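# Unstack one tumbler and set it upright nearby

## Task

Remove one of the four loose tumblers from the stack and set it down on the table mouth up, with a gap of at least one tumbler width between it and the stack. The remaining three must stay stacked, mouths down, in their original spot. Everything must stay put without the robot holding it; at the end the hand must release and withdraw.

## Robot and tools

Robot: a single arm carrying a five-fingered right hand. There is one controlled point, the hand point, fixed to the palm 0.05 m in front of it, where index pad and thumb tip would meet in a pinch. Its own axes: +z runs along straightened fingers, +y points out of the palm, +x runs across the palm from the thumb toward the little finger. Straight fingers extend 0.06-0.07 m past the point along +z. Sideways the hand spans 0.08 m on the little-finger side and 0.02 m (thumb swung in front) up to 0.09 m on the thumb side. A wrist bracket on the little-finger side protrudes 0.03 m beyond the point along +y and 0.11 m across the palm; it can collide. Rotating, especially about x or y, shifts the point slightly.

Scene frame: origin on the table top under the arm base, +z up, +y to the left when facing +x. Results report end_effector_position (m), end_effector_quat_wxyz, velocities (m/s, rad/s) in this frame; printed position may be off, more when reaching far.

The 14-number row (all values in [-1, 1]): dx, dy, dz, rx, ry, rz, little, ring, middle, index, thumb_bend, thumb_turn, force_limit, speed. The first six are an offset, not a pose: they are expressed in the hand point's own axes and measured from the hand point pose given in the most recent result that reports it (before any such result in the scene, and for second or later calls within one reply, from the robot's position when that action begins). 1.0 equals 0.6 m for dx-dz and 180 degrees for rx-rz; rx, ry, rz form one rotation vector. Every row counts from that same reference, never from the preceding row, so all-zero offsets pull the arm back to the reference rather than pausing. Finger numbers are absolute targets: little, ring, middle, index +1 straight, -1 curled into palm; thumb_bend +1 straight, -1 fully bent; thumb_turn +1 alongside the palm, -1 across in front. A pinch is roughly index -0.22, thumb_bend -0.75, thumb_turn -0.57. force_limit maps -1..+1 to about 0-10 N fingertip load (0-15 N on both thumb motors) at which closing stops; it does not limit opening. speed maps -1..+1 to near zero up to full speed (whole finger stroke in 0.6 s). For a soft grip close at speed -0.9 or below.

Tools:
- execute_actions: actions is a list holding at most one item. Empty list = just read state. {"rows": [...], "steps": n} applies one row per 1/30 s step, up to 15 rows and steps (default 15); the last row repeats if rows run out. {"steps": n} alone waits up to 300 steps counted from the previous result, reply time included. Optional pictures boolean. A refused call sends nothing.
- move: target is one 14-number row (offset as above). Drives the hand point in a straight line for 0.5-10 s (cut off at 10 s). speed in m/s, 0.002-0.5, default 0.25; rotation capped at twice that in rad/s. Hand numbers are sent at the start. Optional stop_force, 13-80 N, allowed after the scene has run 0.2 s: the path halts when the wrist sensor sees that much extra resistance along the line to target for two steps, then backs off two steps and holds. Use it only with very slow moves and no rotation; omit it when pulling away from something you are touching. The result adds a move: line (done, contact, off_target, moving, held, fault) plus limits (paced = pose clipped, held = some steps blocked, after which motion may jump quickly) and distance to target.
- wait: seconds 0-10; sends nothing new.
- zoom_image: camera (cam_head_left, cam_head_right, cam_high, cam_low, cam_wrist), region [x0, y0, x1, y1] in pixels, max 504x504.
- show_instructions: shows the reference image.


Motion behaviour: each step the commanded pose is limited to within 100 mm and 16 degrees of the measured pose, then solved by damped IK favouring position. Commands lag about 0.17 s. After an action the arm only continues to the last clipped pose, so long moves may need follow-ups; check the reported pose. The Hand target line shows where the controller is heading. Joint speed/acceleration limits mean results may arrive before the target is reached.

Gripping: swing the thumb across (thumb_turn near -1) before reaching; the whole hand can then enclose objects 0.035-0.08 m wide, lying across the palm with centre toward the wrist. A motor starts only when its target changes by 0.01 or more, then runs until it arrives or hits force_limit, then locks (holds at least 15 N). hand_measured, hand_stopped_by (moving, target, force, stalled, fault) and hand_load_n list six values in motor order. A vanished load in hand_load_n means the grip is lost. To tighten, raise force_limit and command further closed; to loosen, command more open than measured.

Sensing: Wrist force and Wrist torque lines are in hand-point axes; offset up to about 5.5 N, noise up to 3.4 N, saturation near 100 N; no reading at start is normal. Joint torques are rough. Pose unreachable or HELD means the clearance check altered or blocked commands.

Avoid: the arm is stiff, so aiming even slightly into a firm surface, or hitting fast, can trigger a fault (joint load limits, or 150 N on any part) stopping the arm 10 s. Motors over 85 °C brake the arm. Do not knock or place anything off the table, drop or slam the tumbler, or disturb the other three; objects may occasionally be nudged by outside pushes. Finish by opening the hand and backing away before ending the scene.

Each tool is called after "Emit:" by a JSON object that holds its "api" and its "payload", one argument or row to a line.

Reference images:

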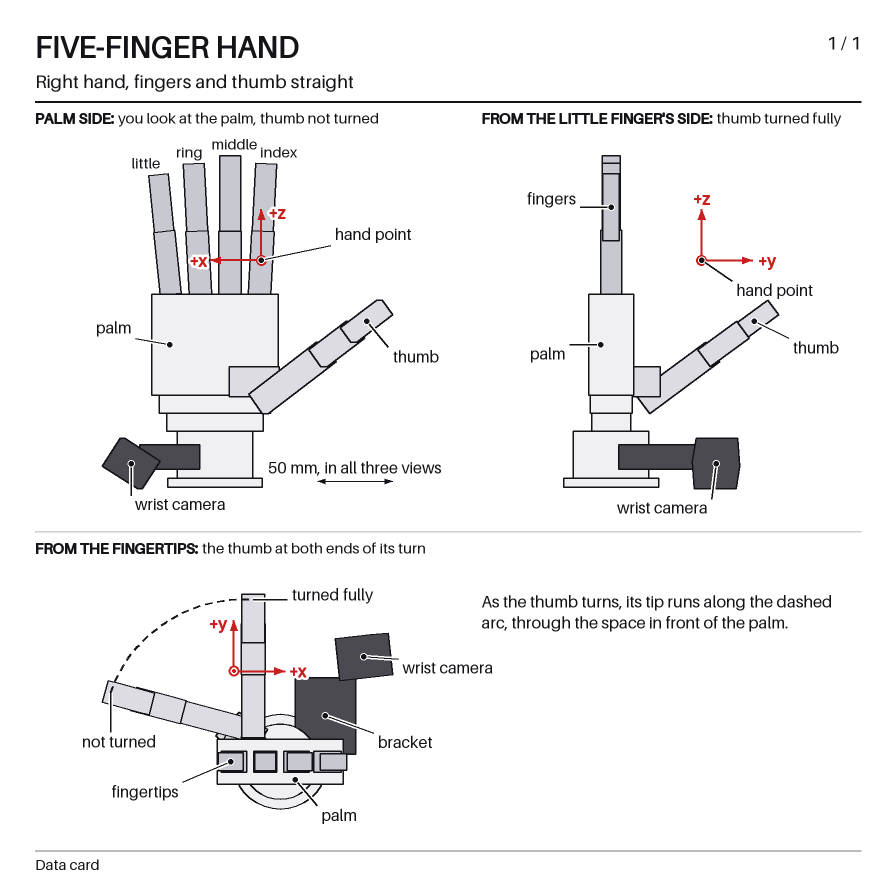

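## Session

Emit:
{"api": "execute_actions", "payload": {
  "actions": []
}}

Scene clock: 0.00 s of 6600.00 s.
end_effector_position=(+0.3482, +0.3256, +0.1634) hand_measured=(+1.000, +1.000, +1.000, +1.000, +1.000, +1.000) hand_load_n=(+0.0, +0.0, +0.0, +0.0, +0.0, +0.0) hand_stopped_by=(target, target, target, target, target, target) hand_force_limit=0.00 hand_speed=-0.80 end_effector_quat_wxyz=(-0.383, +0.721, +0.487, -0.310) end_effector_velocity=(-0.001, +0.000, -0.000) end_effector_angular_velocity=(-0.001, +0.003, -0.001)
Joint positions: [ 0.275 -0.902  1.936  1.507  1.135  0.379]
Joint velocities: [ 0.     0.001  0.001  0.001 -0.001  0.001]
Joint torques (N m, as the arm reports them, + toward a larger angle): no reading
Motor temperatures (°C, as the motors report them): [27 29 30 32 35 37]
Wrist force (N, on the end effector, along its own x y z axes, offset not removed): no reading
Wrist torque (N m, same axes, about the end effector's origin, offset not removed): no reading
Hand target: +0.348, +0.326, +0.163; -0.383, +0.721, +0.487, -0.310

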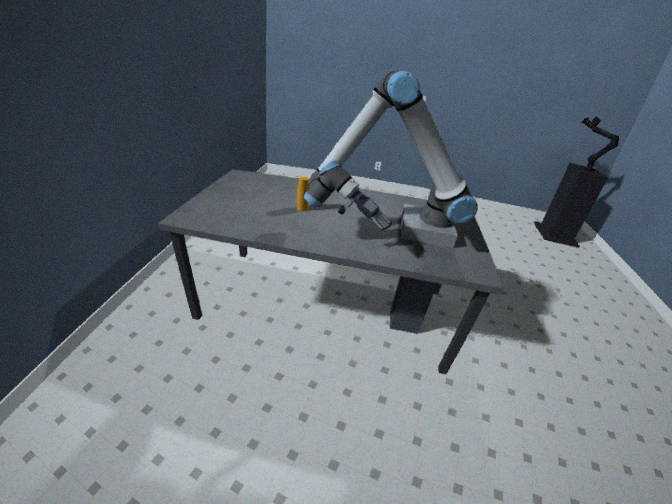

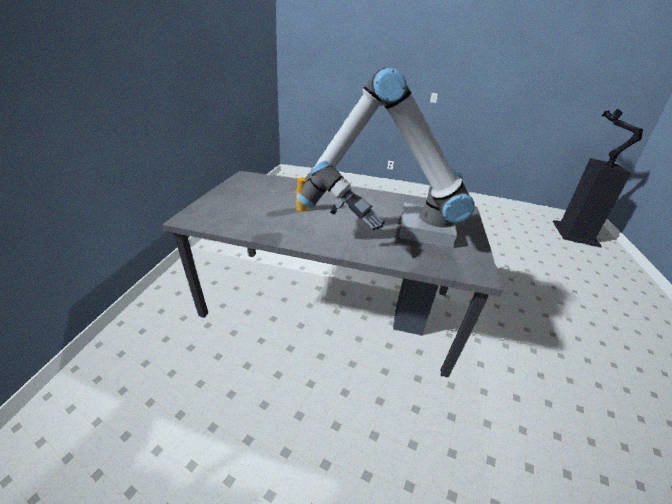

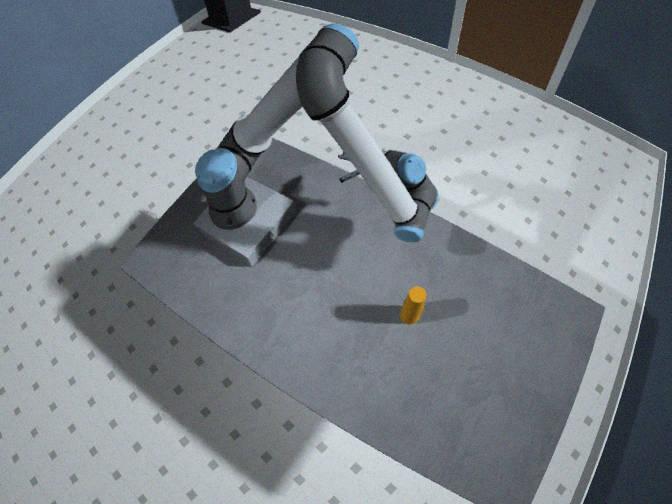

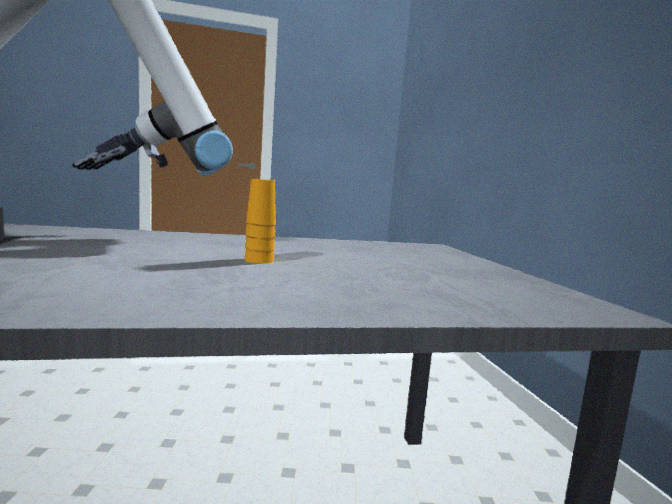

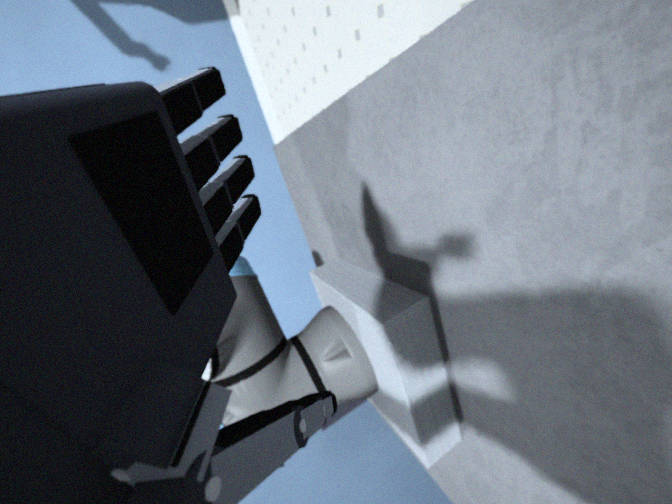

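Emit:
{"api": "zoom_image", "payload": {
  "camera": "cam_low",
  "region": [210, 160, 310, 280]
}}

Emit:
{"api": "zoom_image", "payload": {
  "camera": "cam_high",
  "region": [370, 270, 460, 340]
}}

Emit:
{"api": "zoom_image", "payload": {
  "camera": "cam_head_left",
  "region": [270, 150, 410, 250]
}}

Region (210, 160, 310, 280) of cam_low's 672x504 image, scaled by 4.200, with more detail than that image has.

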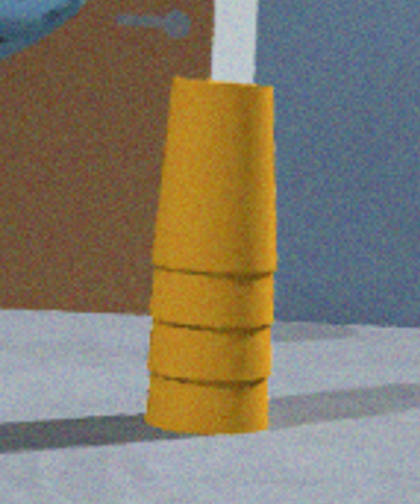

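Region (370, 270, 460, 340) of cam_high's 672x504 image, scaled by 5.600, with more detail than that image has.

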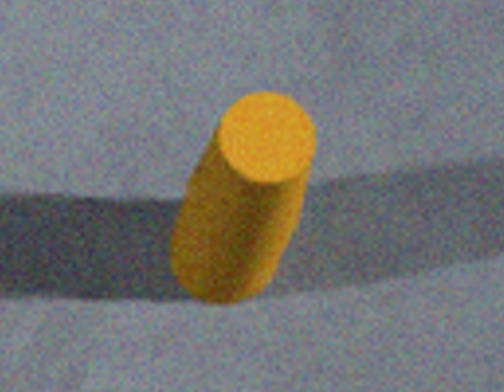

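Region (270, 150, 410, 250) of cam_head_left's 672x504 image, scaled by 3.600, with more detail than that image has; it fills the top 360 rows of this view, and the rest is white.

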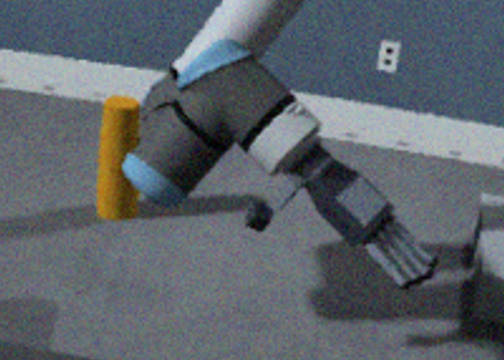

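Emit:
{"api": "move", "payload": {
  "target": [-0.3647,0.0293,-0.44,-0.24,-0.2965,-0.558,1,1,1,1,1,-1,0,0.5],
  "speed": 0.4
}}

Scene clock: 123.30 s of 6600.00 s.
end_effector_position=(+0.5002, +0.0504, +0.3009) hand_measured=(+1.000, +1.000, +1.000, +1.000, +1.000, -1.000) hand_load_n=(+0.0, +0.0, +0.0, +0.0, +0.0, +0.0) hand_stopped_by=(target, target, target, target, target, target) hand_force_limit=0.00 hand_speed=0.50 end_effector_quat_wxyz=(-0.000, +0.000, +1.000, -0.001) end_effector_velocity=(+0.000, -0.001, +0.001) end_effector_angular_velocity=(+0.007, -0.003, +0.008)
Joint positions: [-0.339 -1.454  2.006  1.02   1.581 -1.961]
Joint velocities: [-0.006 -0.    -0.     0.    -0.008 -0.014]
Joint torques (N m, as the arm reports them, + toward a larger angle): [-15.75 -29.33 -45.9    0.68  -2.53  -2.14]
Motor temperatures (°C, as the motors report them): [27 29 30 32 35 37]
Wrist force (N, on the end effector, along its own x y z axes, offset not removed): [0.8 -3.2 0.0]
Wrist torque (N m, same axes, about the end effector's origin, offset not removed): [-0.47 -0.14 0.08]
Hand target: +0.500, +0.050, +0.301; +0.000, -0.000, +1.000, -0.001
Off the commanded pose: 0.001 m, 0 deg.
After step 90, 117.00 s passed at rest.
move: done
camera_calibration (this result's frames):
cam_wrist: T_world_to_cam=[[0.0940406, 0.995146, -0.0289959, -0.0856611], [0.803458, -0.0586634, 0.592464, -0.582346], [0.587887, -0.0790127, -0.805075, 0.0931993], [0, 0, 0, 1]] pos_world=[0.421155, 0.0584468, 0.417567]

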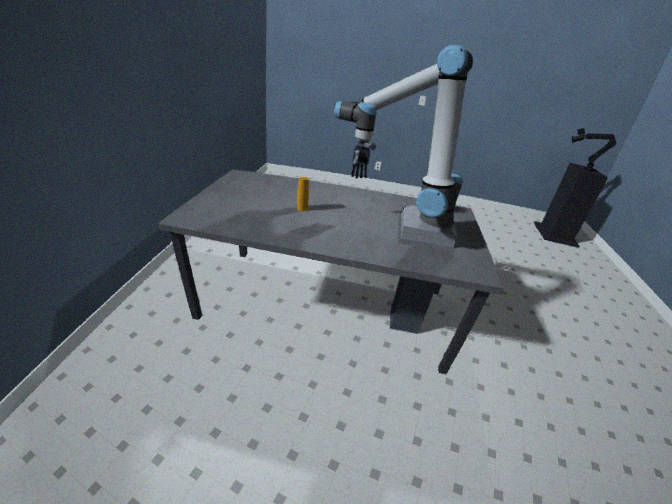

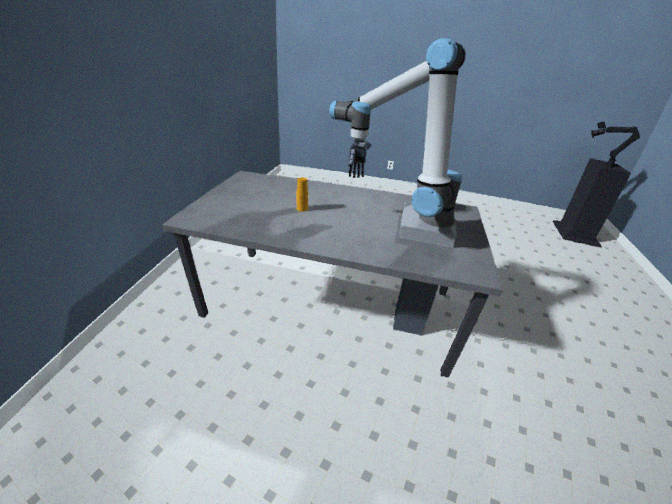

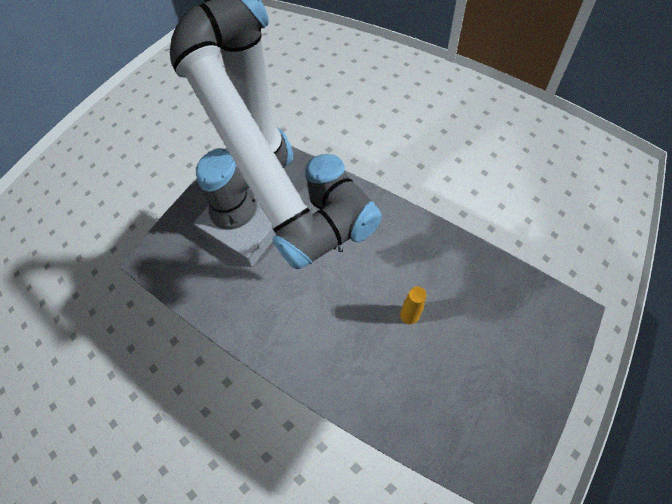

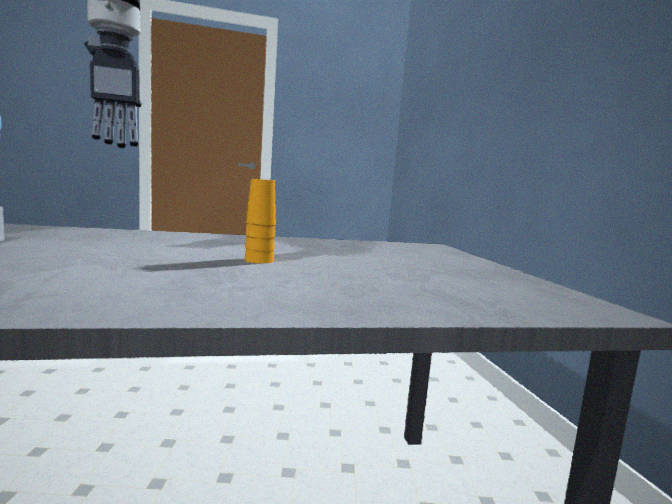

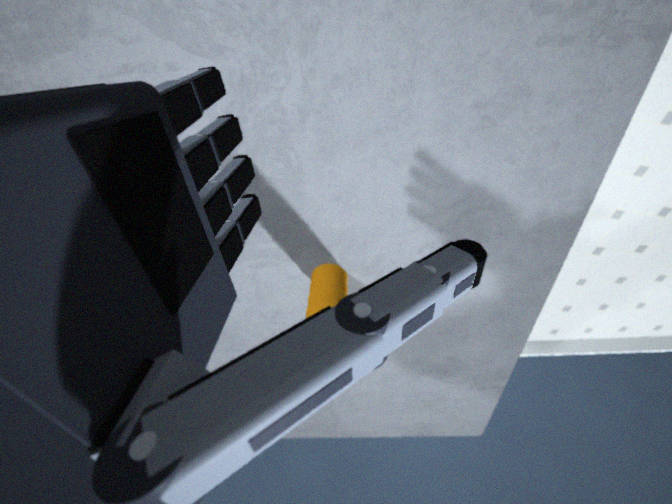

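Emit:
{"api": "move", "payload": {
  "target": [-0.1667,-0.1833,0.2333,0,-0.5,0,1,1,1,1,1,-1,0,0.5],
  "speed": 0.35
}}

Scene clock: 135.83 s of 6600.00 s.
end_effector_position=(+0.5998, -0.0599, +0.1615) hand_measured=(+1.000, +1.000, +1.000, +1.000, +1.000, -1.000) hand_load_n=(+0.0, +0.0, +0.0, +0.0, +0.0, +0.0) hand_stopped_by=(target, target, target, target, target, target) hand_force_limit=0.00 hand_speed=0.50 end_effector_quat_wxyz=(+0.706, -0.002, +0.708, -0.001) end_effector_velocity=(+0.000, +0.000, -0.001) end_effector_angular_velocity=(+0.003, -0.013, -0.004)
Joint positions: [-0.809 -1.159  2.618 -1.449  0.71  -1.589]
Joint velocities: [ 0.004  0.015  0.004 -0.038  0.007  0.017]
Joint torques (N m, as the arm reports them, + toward a larger angle): [  9.62 -26.44   3.43  -4.32   2.43   2.87]
Motor temperatures (°C, as the motors report them): [27 29 30 32 35 37]
Wrist force (N, on the end effector, along its own x y z axes, offset not removed): [0.5 -2.0 1.6]
Wrist torque (N m, same axes, about the end effector's origin, offset not removed): [-0.41 -0.15 0.12]
Hand target: +0.600, -0.060, +0.161; +0.707, -0.001, +0.707, -0.001
Off the commanded pose: 0.000 m, 0 deg.
After step 90, 6.53 s passed at rest.
move: done
camera_calibration (this result's frames):
cam_wrist: T_world_to_cam=[[0.0263505, 0.995656, 0.0893038, 0.0322006], [-0.59077, -0.0565552, 0.804855, 0.21583], [0.806409, -0.0739664, 0.586713, -0.441818], [0, 0, 0, 1]] pos_world=[0.482944, -0.0525341, 0.0826333]

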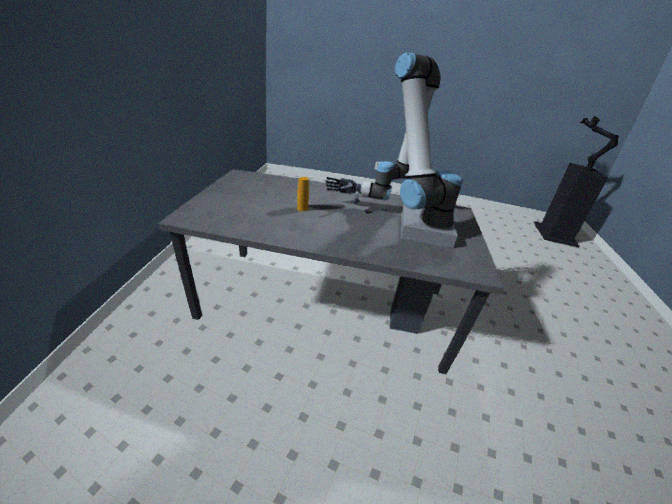

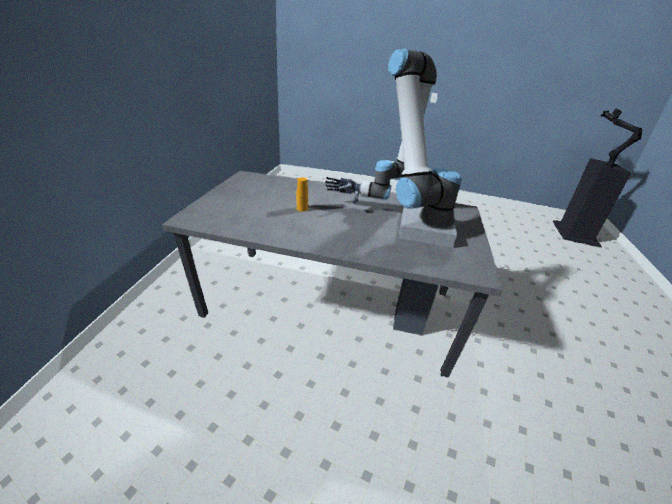

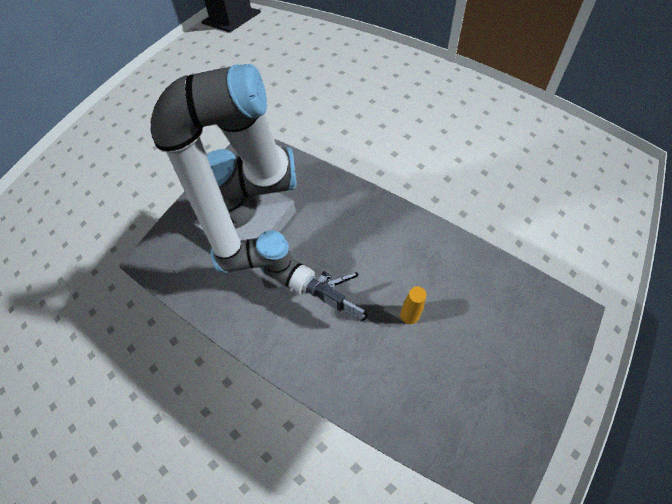

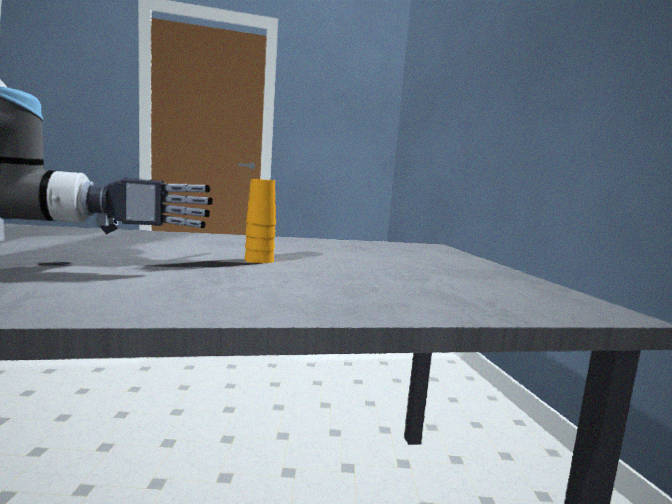

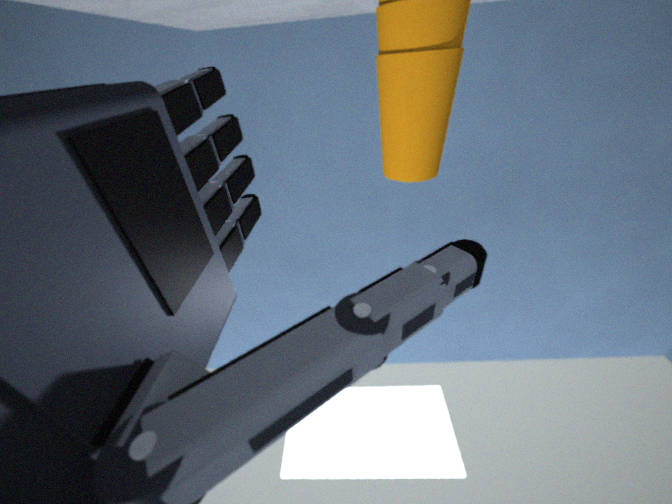

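Emit:
{"api": "move", "payload": {
  "target": [0.0192,0.12,0.1667,0,0,0,1,1,1,1,1,-1,0,0.5],
  "speed": 0.15
}}

Emit:
{"api": "zoom_image", "payload": {
  "camera": "cam_low",
  "region": [160, 160, 310, 280]
}}

Emit:
{"api": "zoom_image", "payload": {
  "camera": "cam_high",
  "region": [320, 240, 460, 340]
}}

Scene clock: 178.90 s of 6600.00 s.
end_effector_position=(+0.6996, +0.0118, +0.1495) hand_measured=(+1.000, +1.000, +1.000, +1.000, +1.000, -1.000) hand_load_n=(+0.0, +0.0, +0.0, +0.0, +0.0, +0.0) hand_stopped_by=(target, target, target, target, target, target) hand_force_limit=0.00 hand_speed=0.50 end_effector_quat_wxyz=(+0.706, -0.002, +0.708, -0.001) end_effector_velocity=(+0.003, +0.000, +0.000) end_effector_angular_velocity=(-0.001, -0.002, -0.001)
Joint positions: [-0.471 -1.082  2.455 -1.366  1.047 -1.585]
Joint velocities: [ 0.005  0.002 -0.006  0.002  0.006 -0.   ]
Joint torques (N m, as the arm reports them, + toward a larger angle): [  4.67 -39.53 -22.55   1.85   2.75  -0.28]
Motor temperatures (°C, as the motors report them): [27 29 30 32 35 37]
Wrist force (N, on the end effector, along its own x y z axes, offset not removed): [3.4 -2.1 0.5]
Wrist torque (N m, same axes, about the end effector's origin, offset not removed): [-0.34 -0.51 0.22]
Hand target: +0.700, +0.012, +0.149; +0.706, -0.002, +0.708, -0.001
Off the commanded pose: 0.000 m, 0 deg.
After step 90, 38.70 s passed at rest.
move: done
camera_calibration (this result's frames):
cam_wrist: T_world_to_cam=[[0.0262621, 0.995647, 0.0894304, -0.0406795], [-0.590804, -0.0567065, 0.80482, 0.288457], [0.806388, -0.0739721, 0.586742, -0.509953], [0, 0, 0, 1]] pos_world=[0.58271, 0.0191375, 0.0706933]

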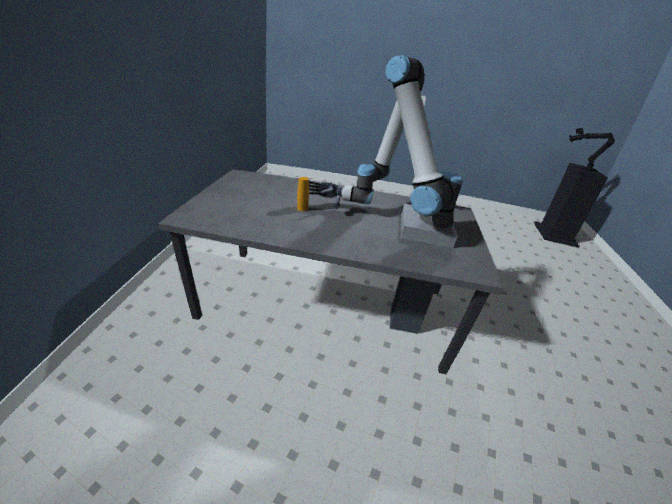

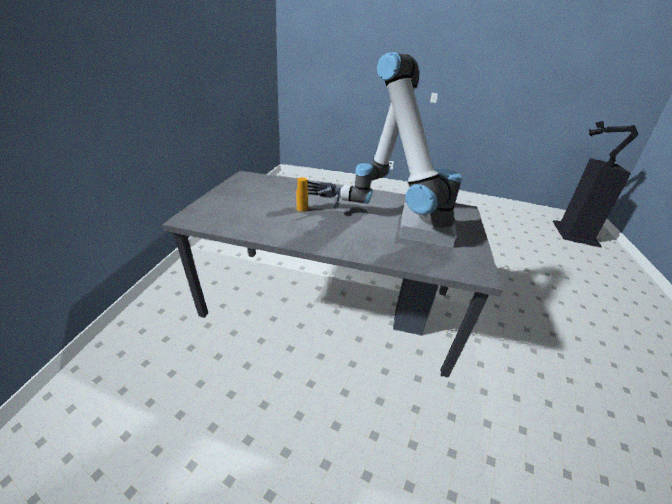

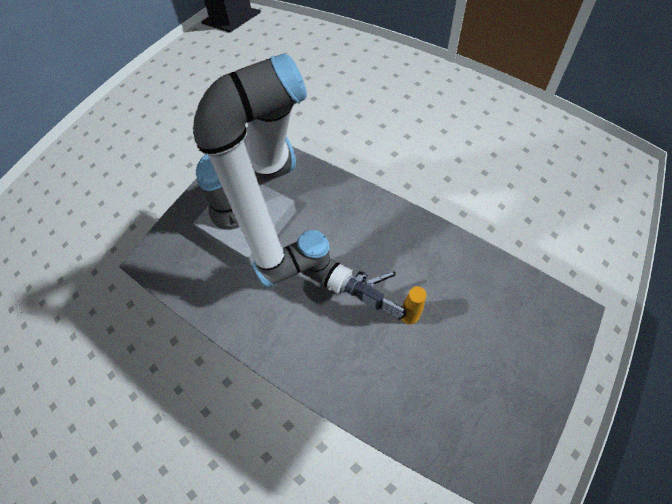

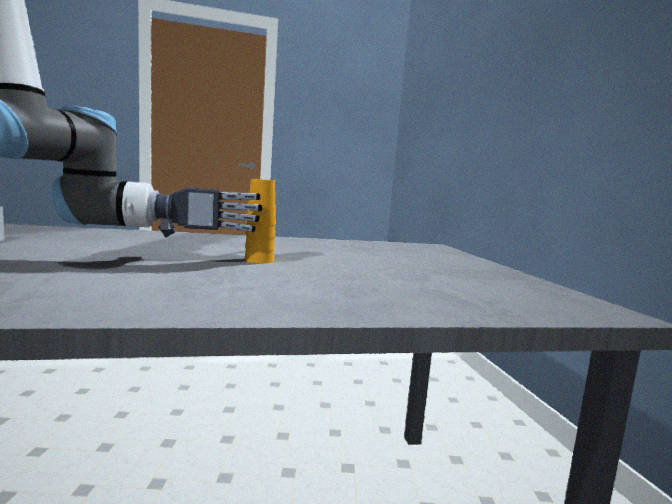

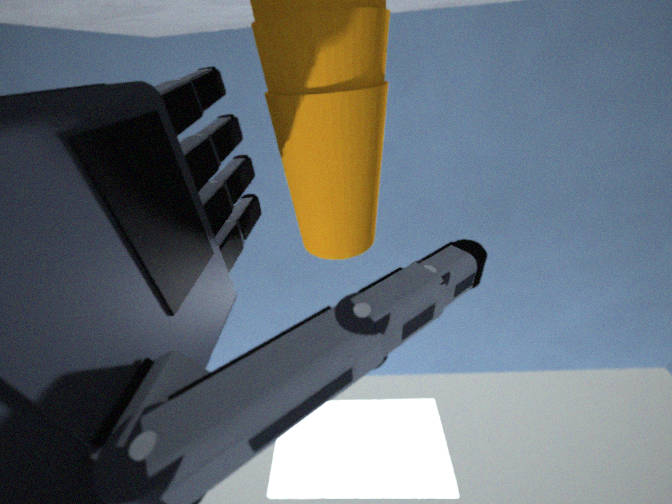

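Region (160, 160, 310, 280) of cam_low's 672x504 image, scaled by 3.360, with more detail than that image has; it fills the top 403 rows of this view, and the rest is white.

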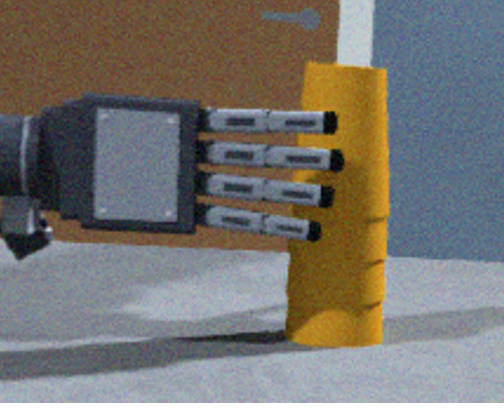

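Region (320, 240, 460, 340) of cam_high's 672x504 image, scaled by 3.600, with more detail than that image has; it fills the top 360 rows of this view, and the rest is white.

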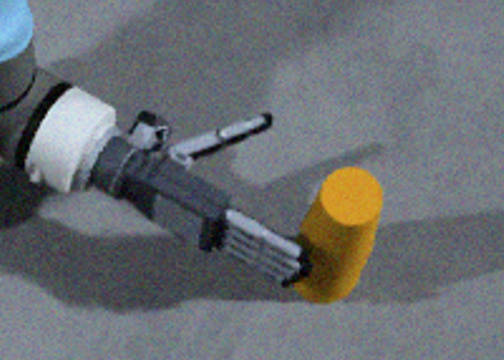

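Emit:
{"api": "move", "payload": {
  "target": [0.006,0,0.125,0,0,0,1,1,1,1,1,-1,0,0.5],
  "speed": 0.06
}}

Emit:
{"api": "zoom_image", "payload": {
  "camera": "cam_high",
  "region": [350, 250, 470, 340]
}}

Emit:
{"api": "zoom_image", "payload": {
  "camera": "cam_low",
  "region": [180, 160, 330, 280]
}}

Scene clock: 208.10 s of 6600.00 s.
end_effector_position=(+0.7743, +0.0117, +0.1458) hand_measured=(+1.000, +1.000, +1.000, +1.000, +1.000, -1.000) hand_load_n=(+0.0, +0.0, +0.0, +0.0, +0.0, +0.0) hand_stopped_by=(target, target, target, target, target, target) hand_force_limit=0.00 hand_speed=0.50 end_effector_quat_wxyz=(+0.706, -0.002, +0.708, -0.001) end_effector_velocity=(+0.003, -0.000, +0.000) end_effector_angular_velocity=(-0.000, -0.001, -0.000)
Joint positions: [-0.392 -1.027  2.309 -1.275  1.126 -1.585]
Joint velocities: [ 0.002  0.002 -0.005  0.002  0.002 -0.   ]
Joint torques (N m, as the arm reports them, + toward a larger angle): [ 10.16 -45.64 -25.74   1.53   2.03   2.72]
Motor temperatures (°C, as the motors report them): [27 29 30 32 35 37]
Wrist force (N, on the end effector, along its own x y z axes, offset not removed): [1.0 -4.6 1.5]
Wrist torque (N m, same axes, about the end effector's origin, offset not removed): [-0.73 -0.23 0.08]
Hand target: +0.775, +0.012, +0.146; +0.706, -0.002, +0.708, -0.001
Off the commanded pose: 0.000 m, 0 deg.
After step 90, 24.53 s passed at rest.
move: done
camera_calibration (this result's frames):
cam_wrist: T_world_to_cam=[[0.0262506, 0.995644, 0.0894611, -0.0422203], [-0.590812, -0.0567373, 0.804812, 0.335631], [0.806382, -0.0739814, 0.586749, -0.568038], [0, 0, 0, 1]] pos_world=[0.657459, 0.019055, 0.0669525]

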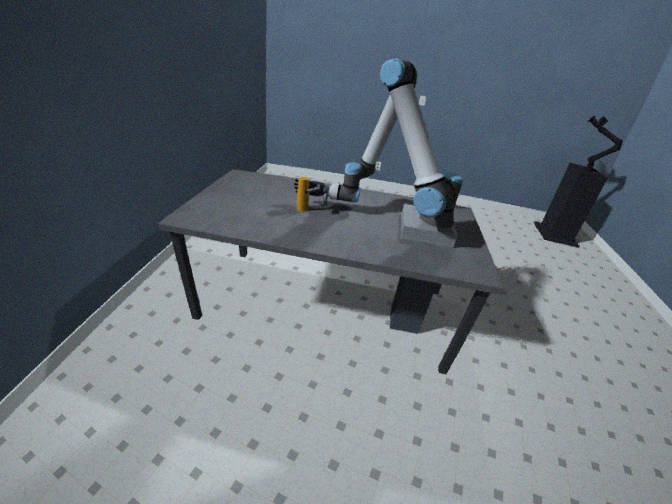

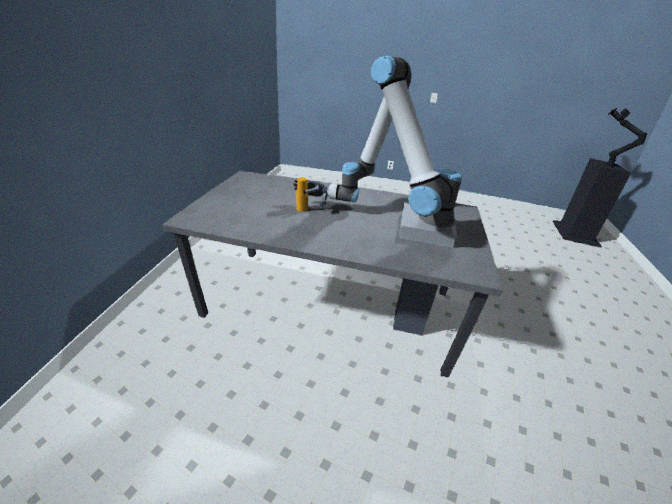

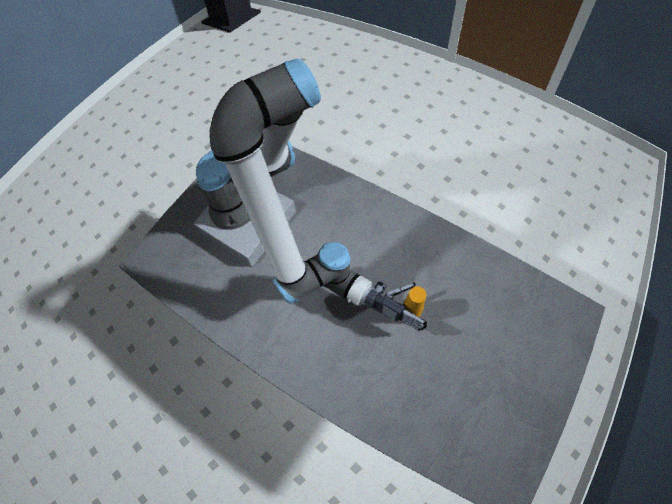

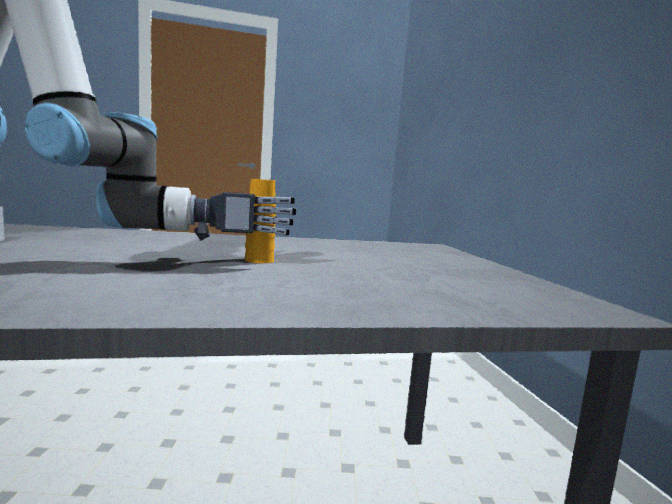

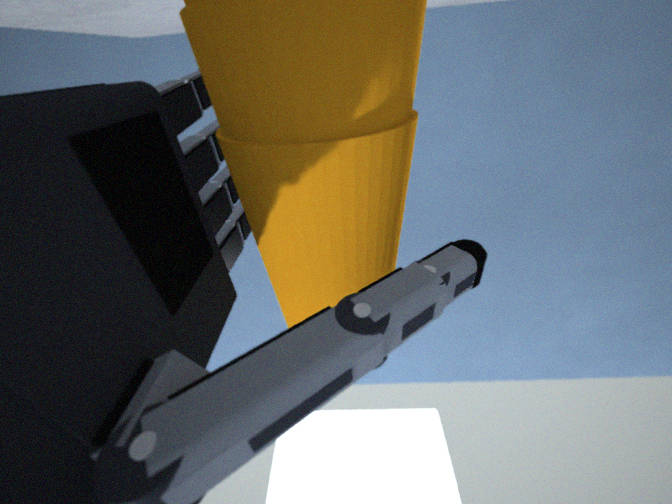

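Region (350, 250, 470, 340) of cam_high's 672x504 image, scaled by 4.200, with more detail than that image has; it fills the top 378 rows of this view, and the rest is white.

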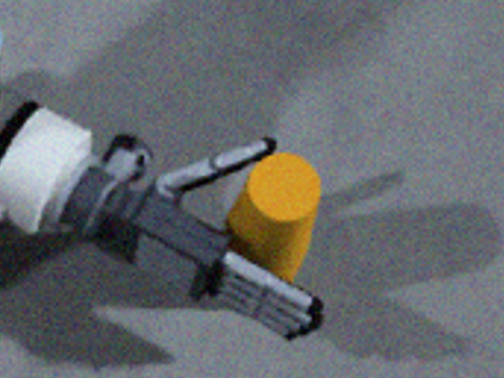

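Region (180, 160, 330, 280) of cam_low's 672x504 image, scaled by 3.360, with more detail than that image has; it fills the top 403 rows of this view, and the rest is white.

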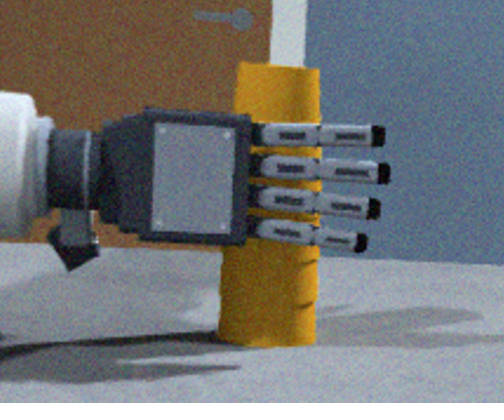

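Emit:
{"api": "move", "payload": {
  "target": [-0.006,0.006,0.02,0,0,0,1,1,1,1,1,-1,0,0.5],
  "speed": 0.02
}}

Emit:
{"api": "zoom_image", "payload": {
  "camera": "cam_high",
  "region": [350, 250, 470, 340]
}}

Scene clock: 225.87 s of 6600.00 s.
end_effector_position=(+0.7862, +0.0152, +0.1493) hand_measured=(+1.000, +1.000, +1.000, +1.000, +1.000, -1.000) hand_load_n=(+0.0, +0.0, +0.0, +0.0, +0.0, +0.0) hand_stopped_by=(target, target, target, target, target, target) hand_force_limit=0.00 hand_speed=0.50 end_effector_quat_wxyz=(+0.706, -0.002, +0.708, -0.001) end_effector_velocity=(+0.002, +0.000, +0.000) end_effector_angular_velocity=(+0.000, +0.000, -0.001)
Joint positions: [-0.376 -1.027  2.287 -1.253  1.143 -1.585]
Joint velocities: [ 0.003  0.001 -0.004  0.003  0.003  0.   ]
Joint torques (N m, as the arm reports them, + toward a larger angle): [  8.12 -48.06 -26.08   1.35   2.54   2.8 ]
Motor temperatures (°C, as the motors report them): [27 29 30 32 35 37]
Wrist force (N, on the end effector, along its own x y z axes, offset not removed): [-1.4 -1.5 2.1]
Wrist torque (N m, same axes, about the end effector's origin, offset not removed): [-0.38 0.11 -0.02]
Hand target: +0.786, +0.015, +0.149; +0.706, -0.002, +0.708, -0.001
Off the commanded pose: 0.000 m, 0 deg.
After step 90, 13.83 s passed at rest.
move: done
camera_calibration (this result's frames):
cam_wrist: T_world_to_cam=[[0.0262372, 0.995645, 0.0894566, -0.0463609], [-0.590819, -0.0567409, 0.804807, 0.339999], [0.806378, -0.0739685, 0.586757, -0.579352], [0, 0, 0, 1]] pos_world=[0.669271, 0.0225971, 0.0704527]

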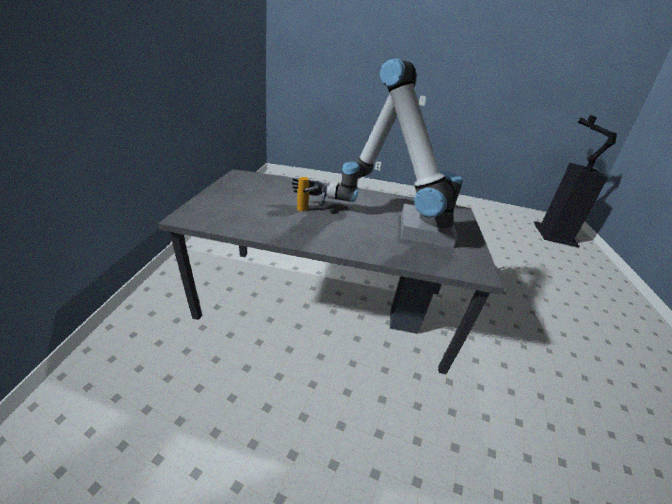

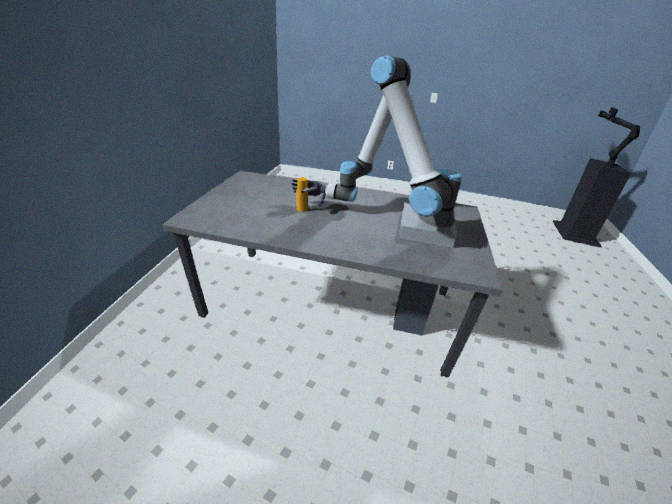

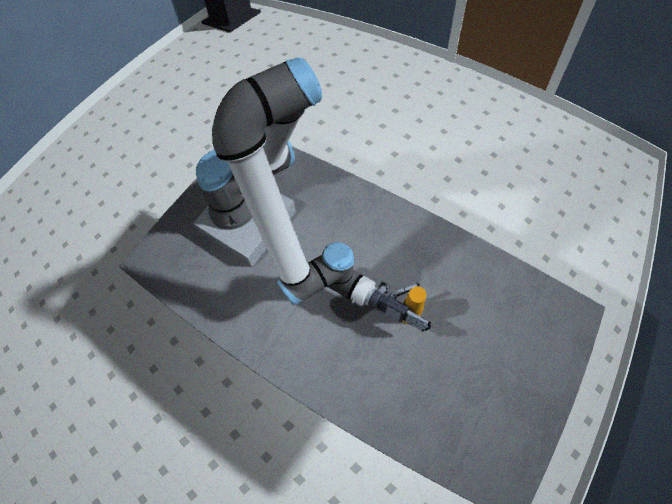

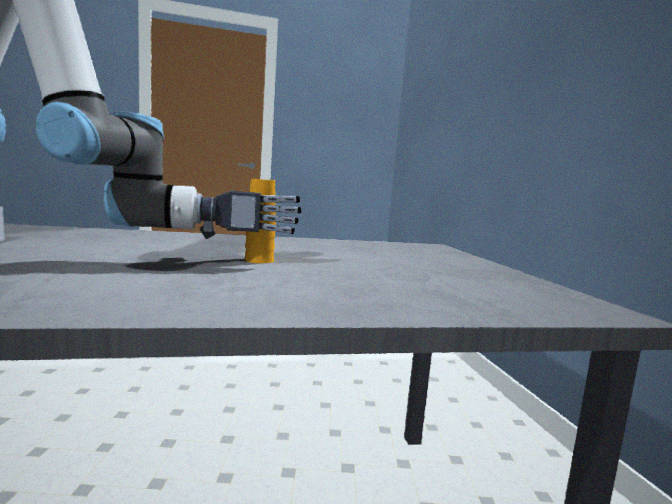

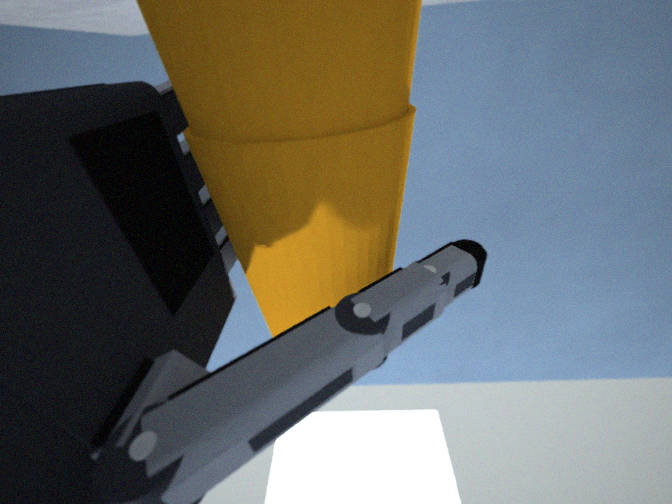

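Region (350, 250, 470, 340) of cam_high's 672x504 image, scaled by 4.200, with more detail than that image has; it fills the top 378 rows of this view, and the rest is white.

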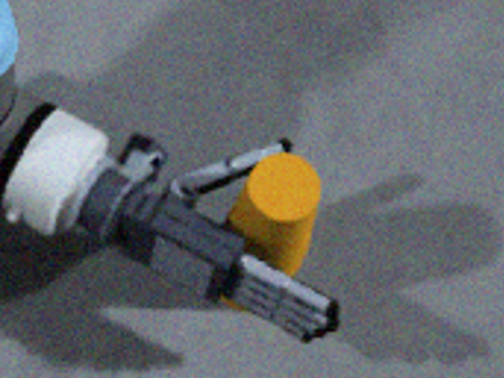

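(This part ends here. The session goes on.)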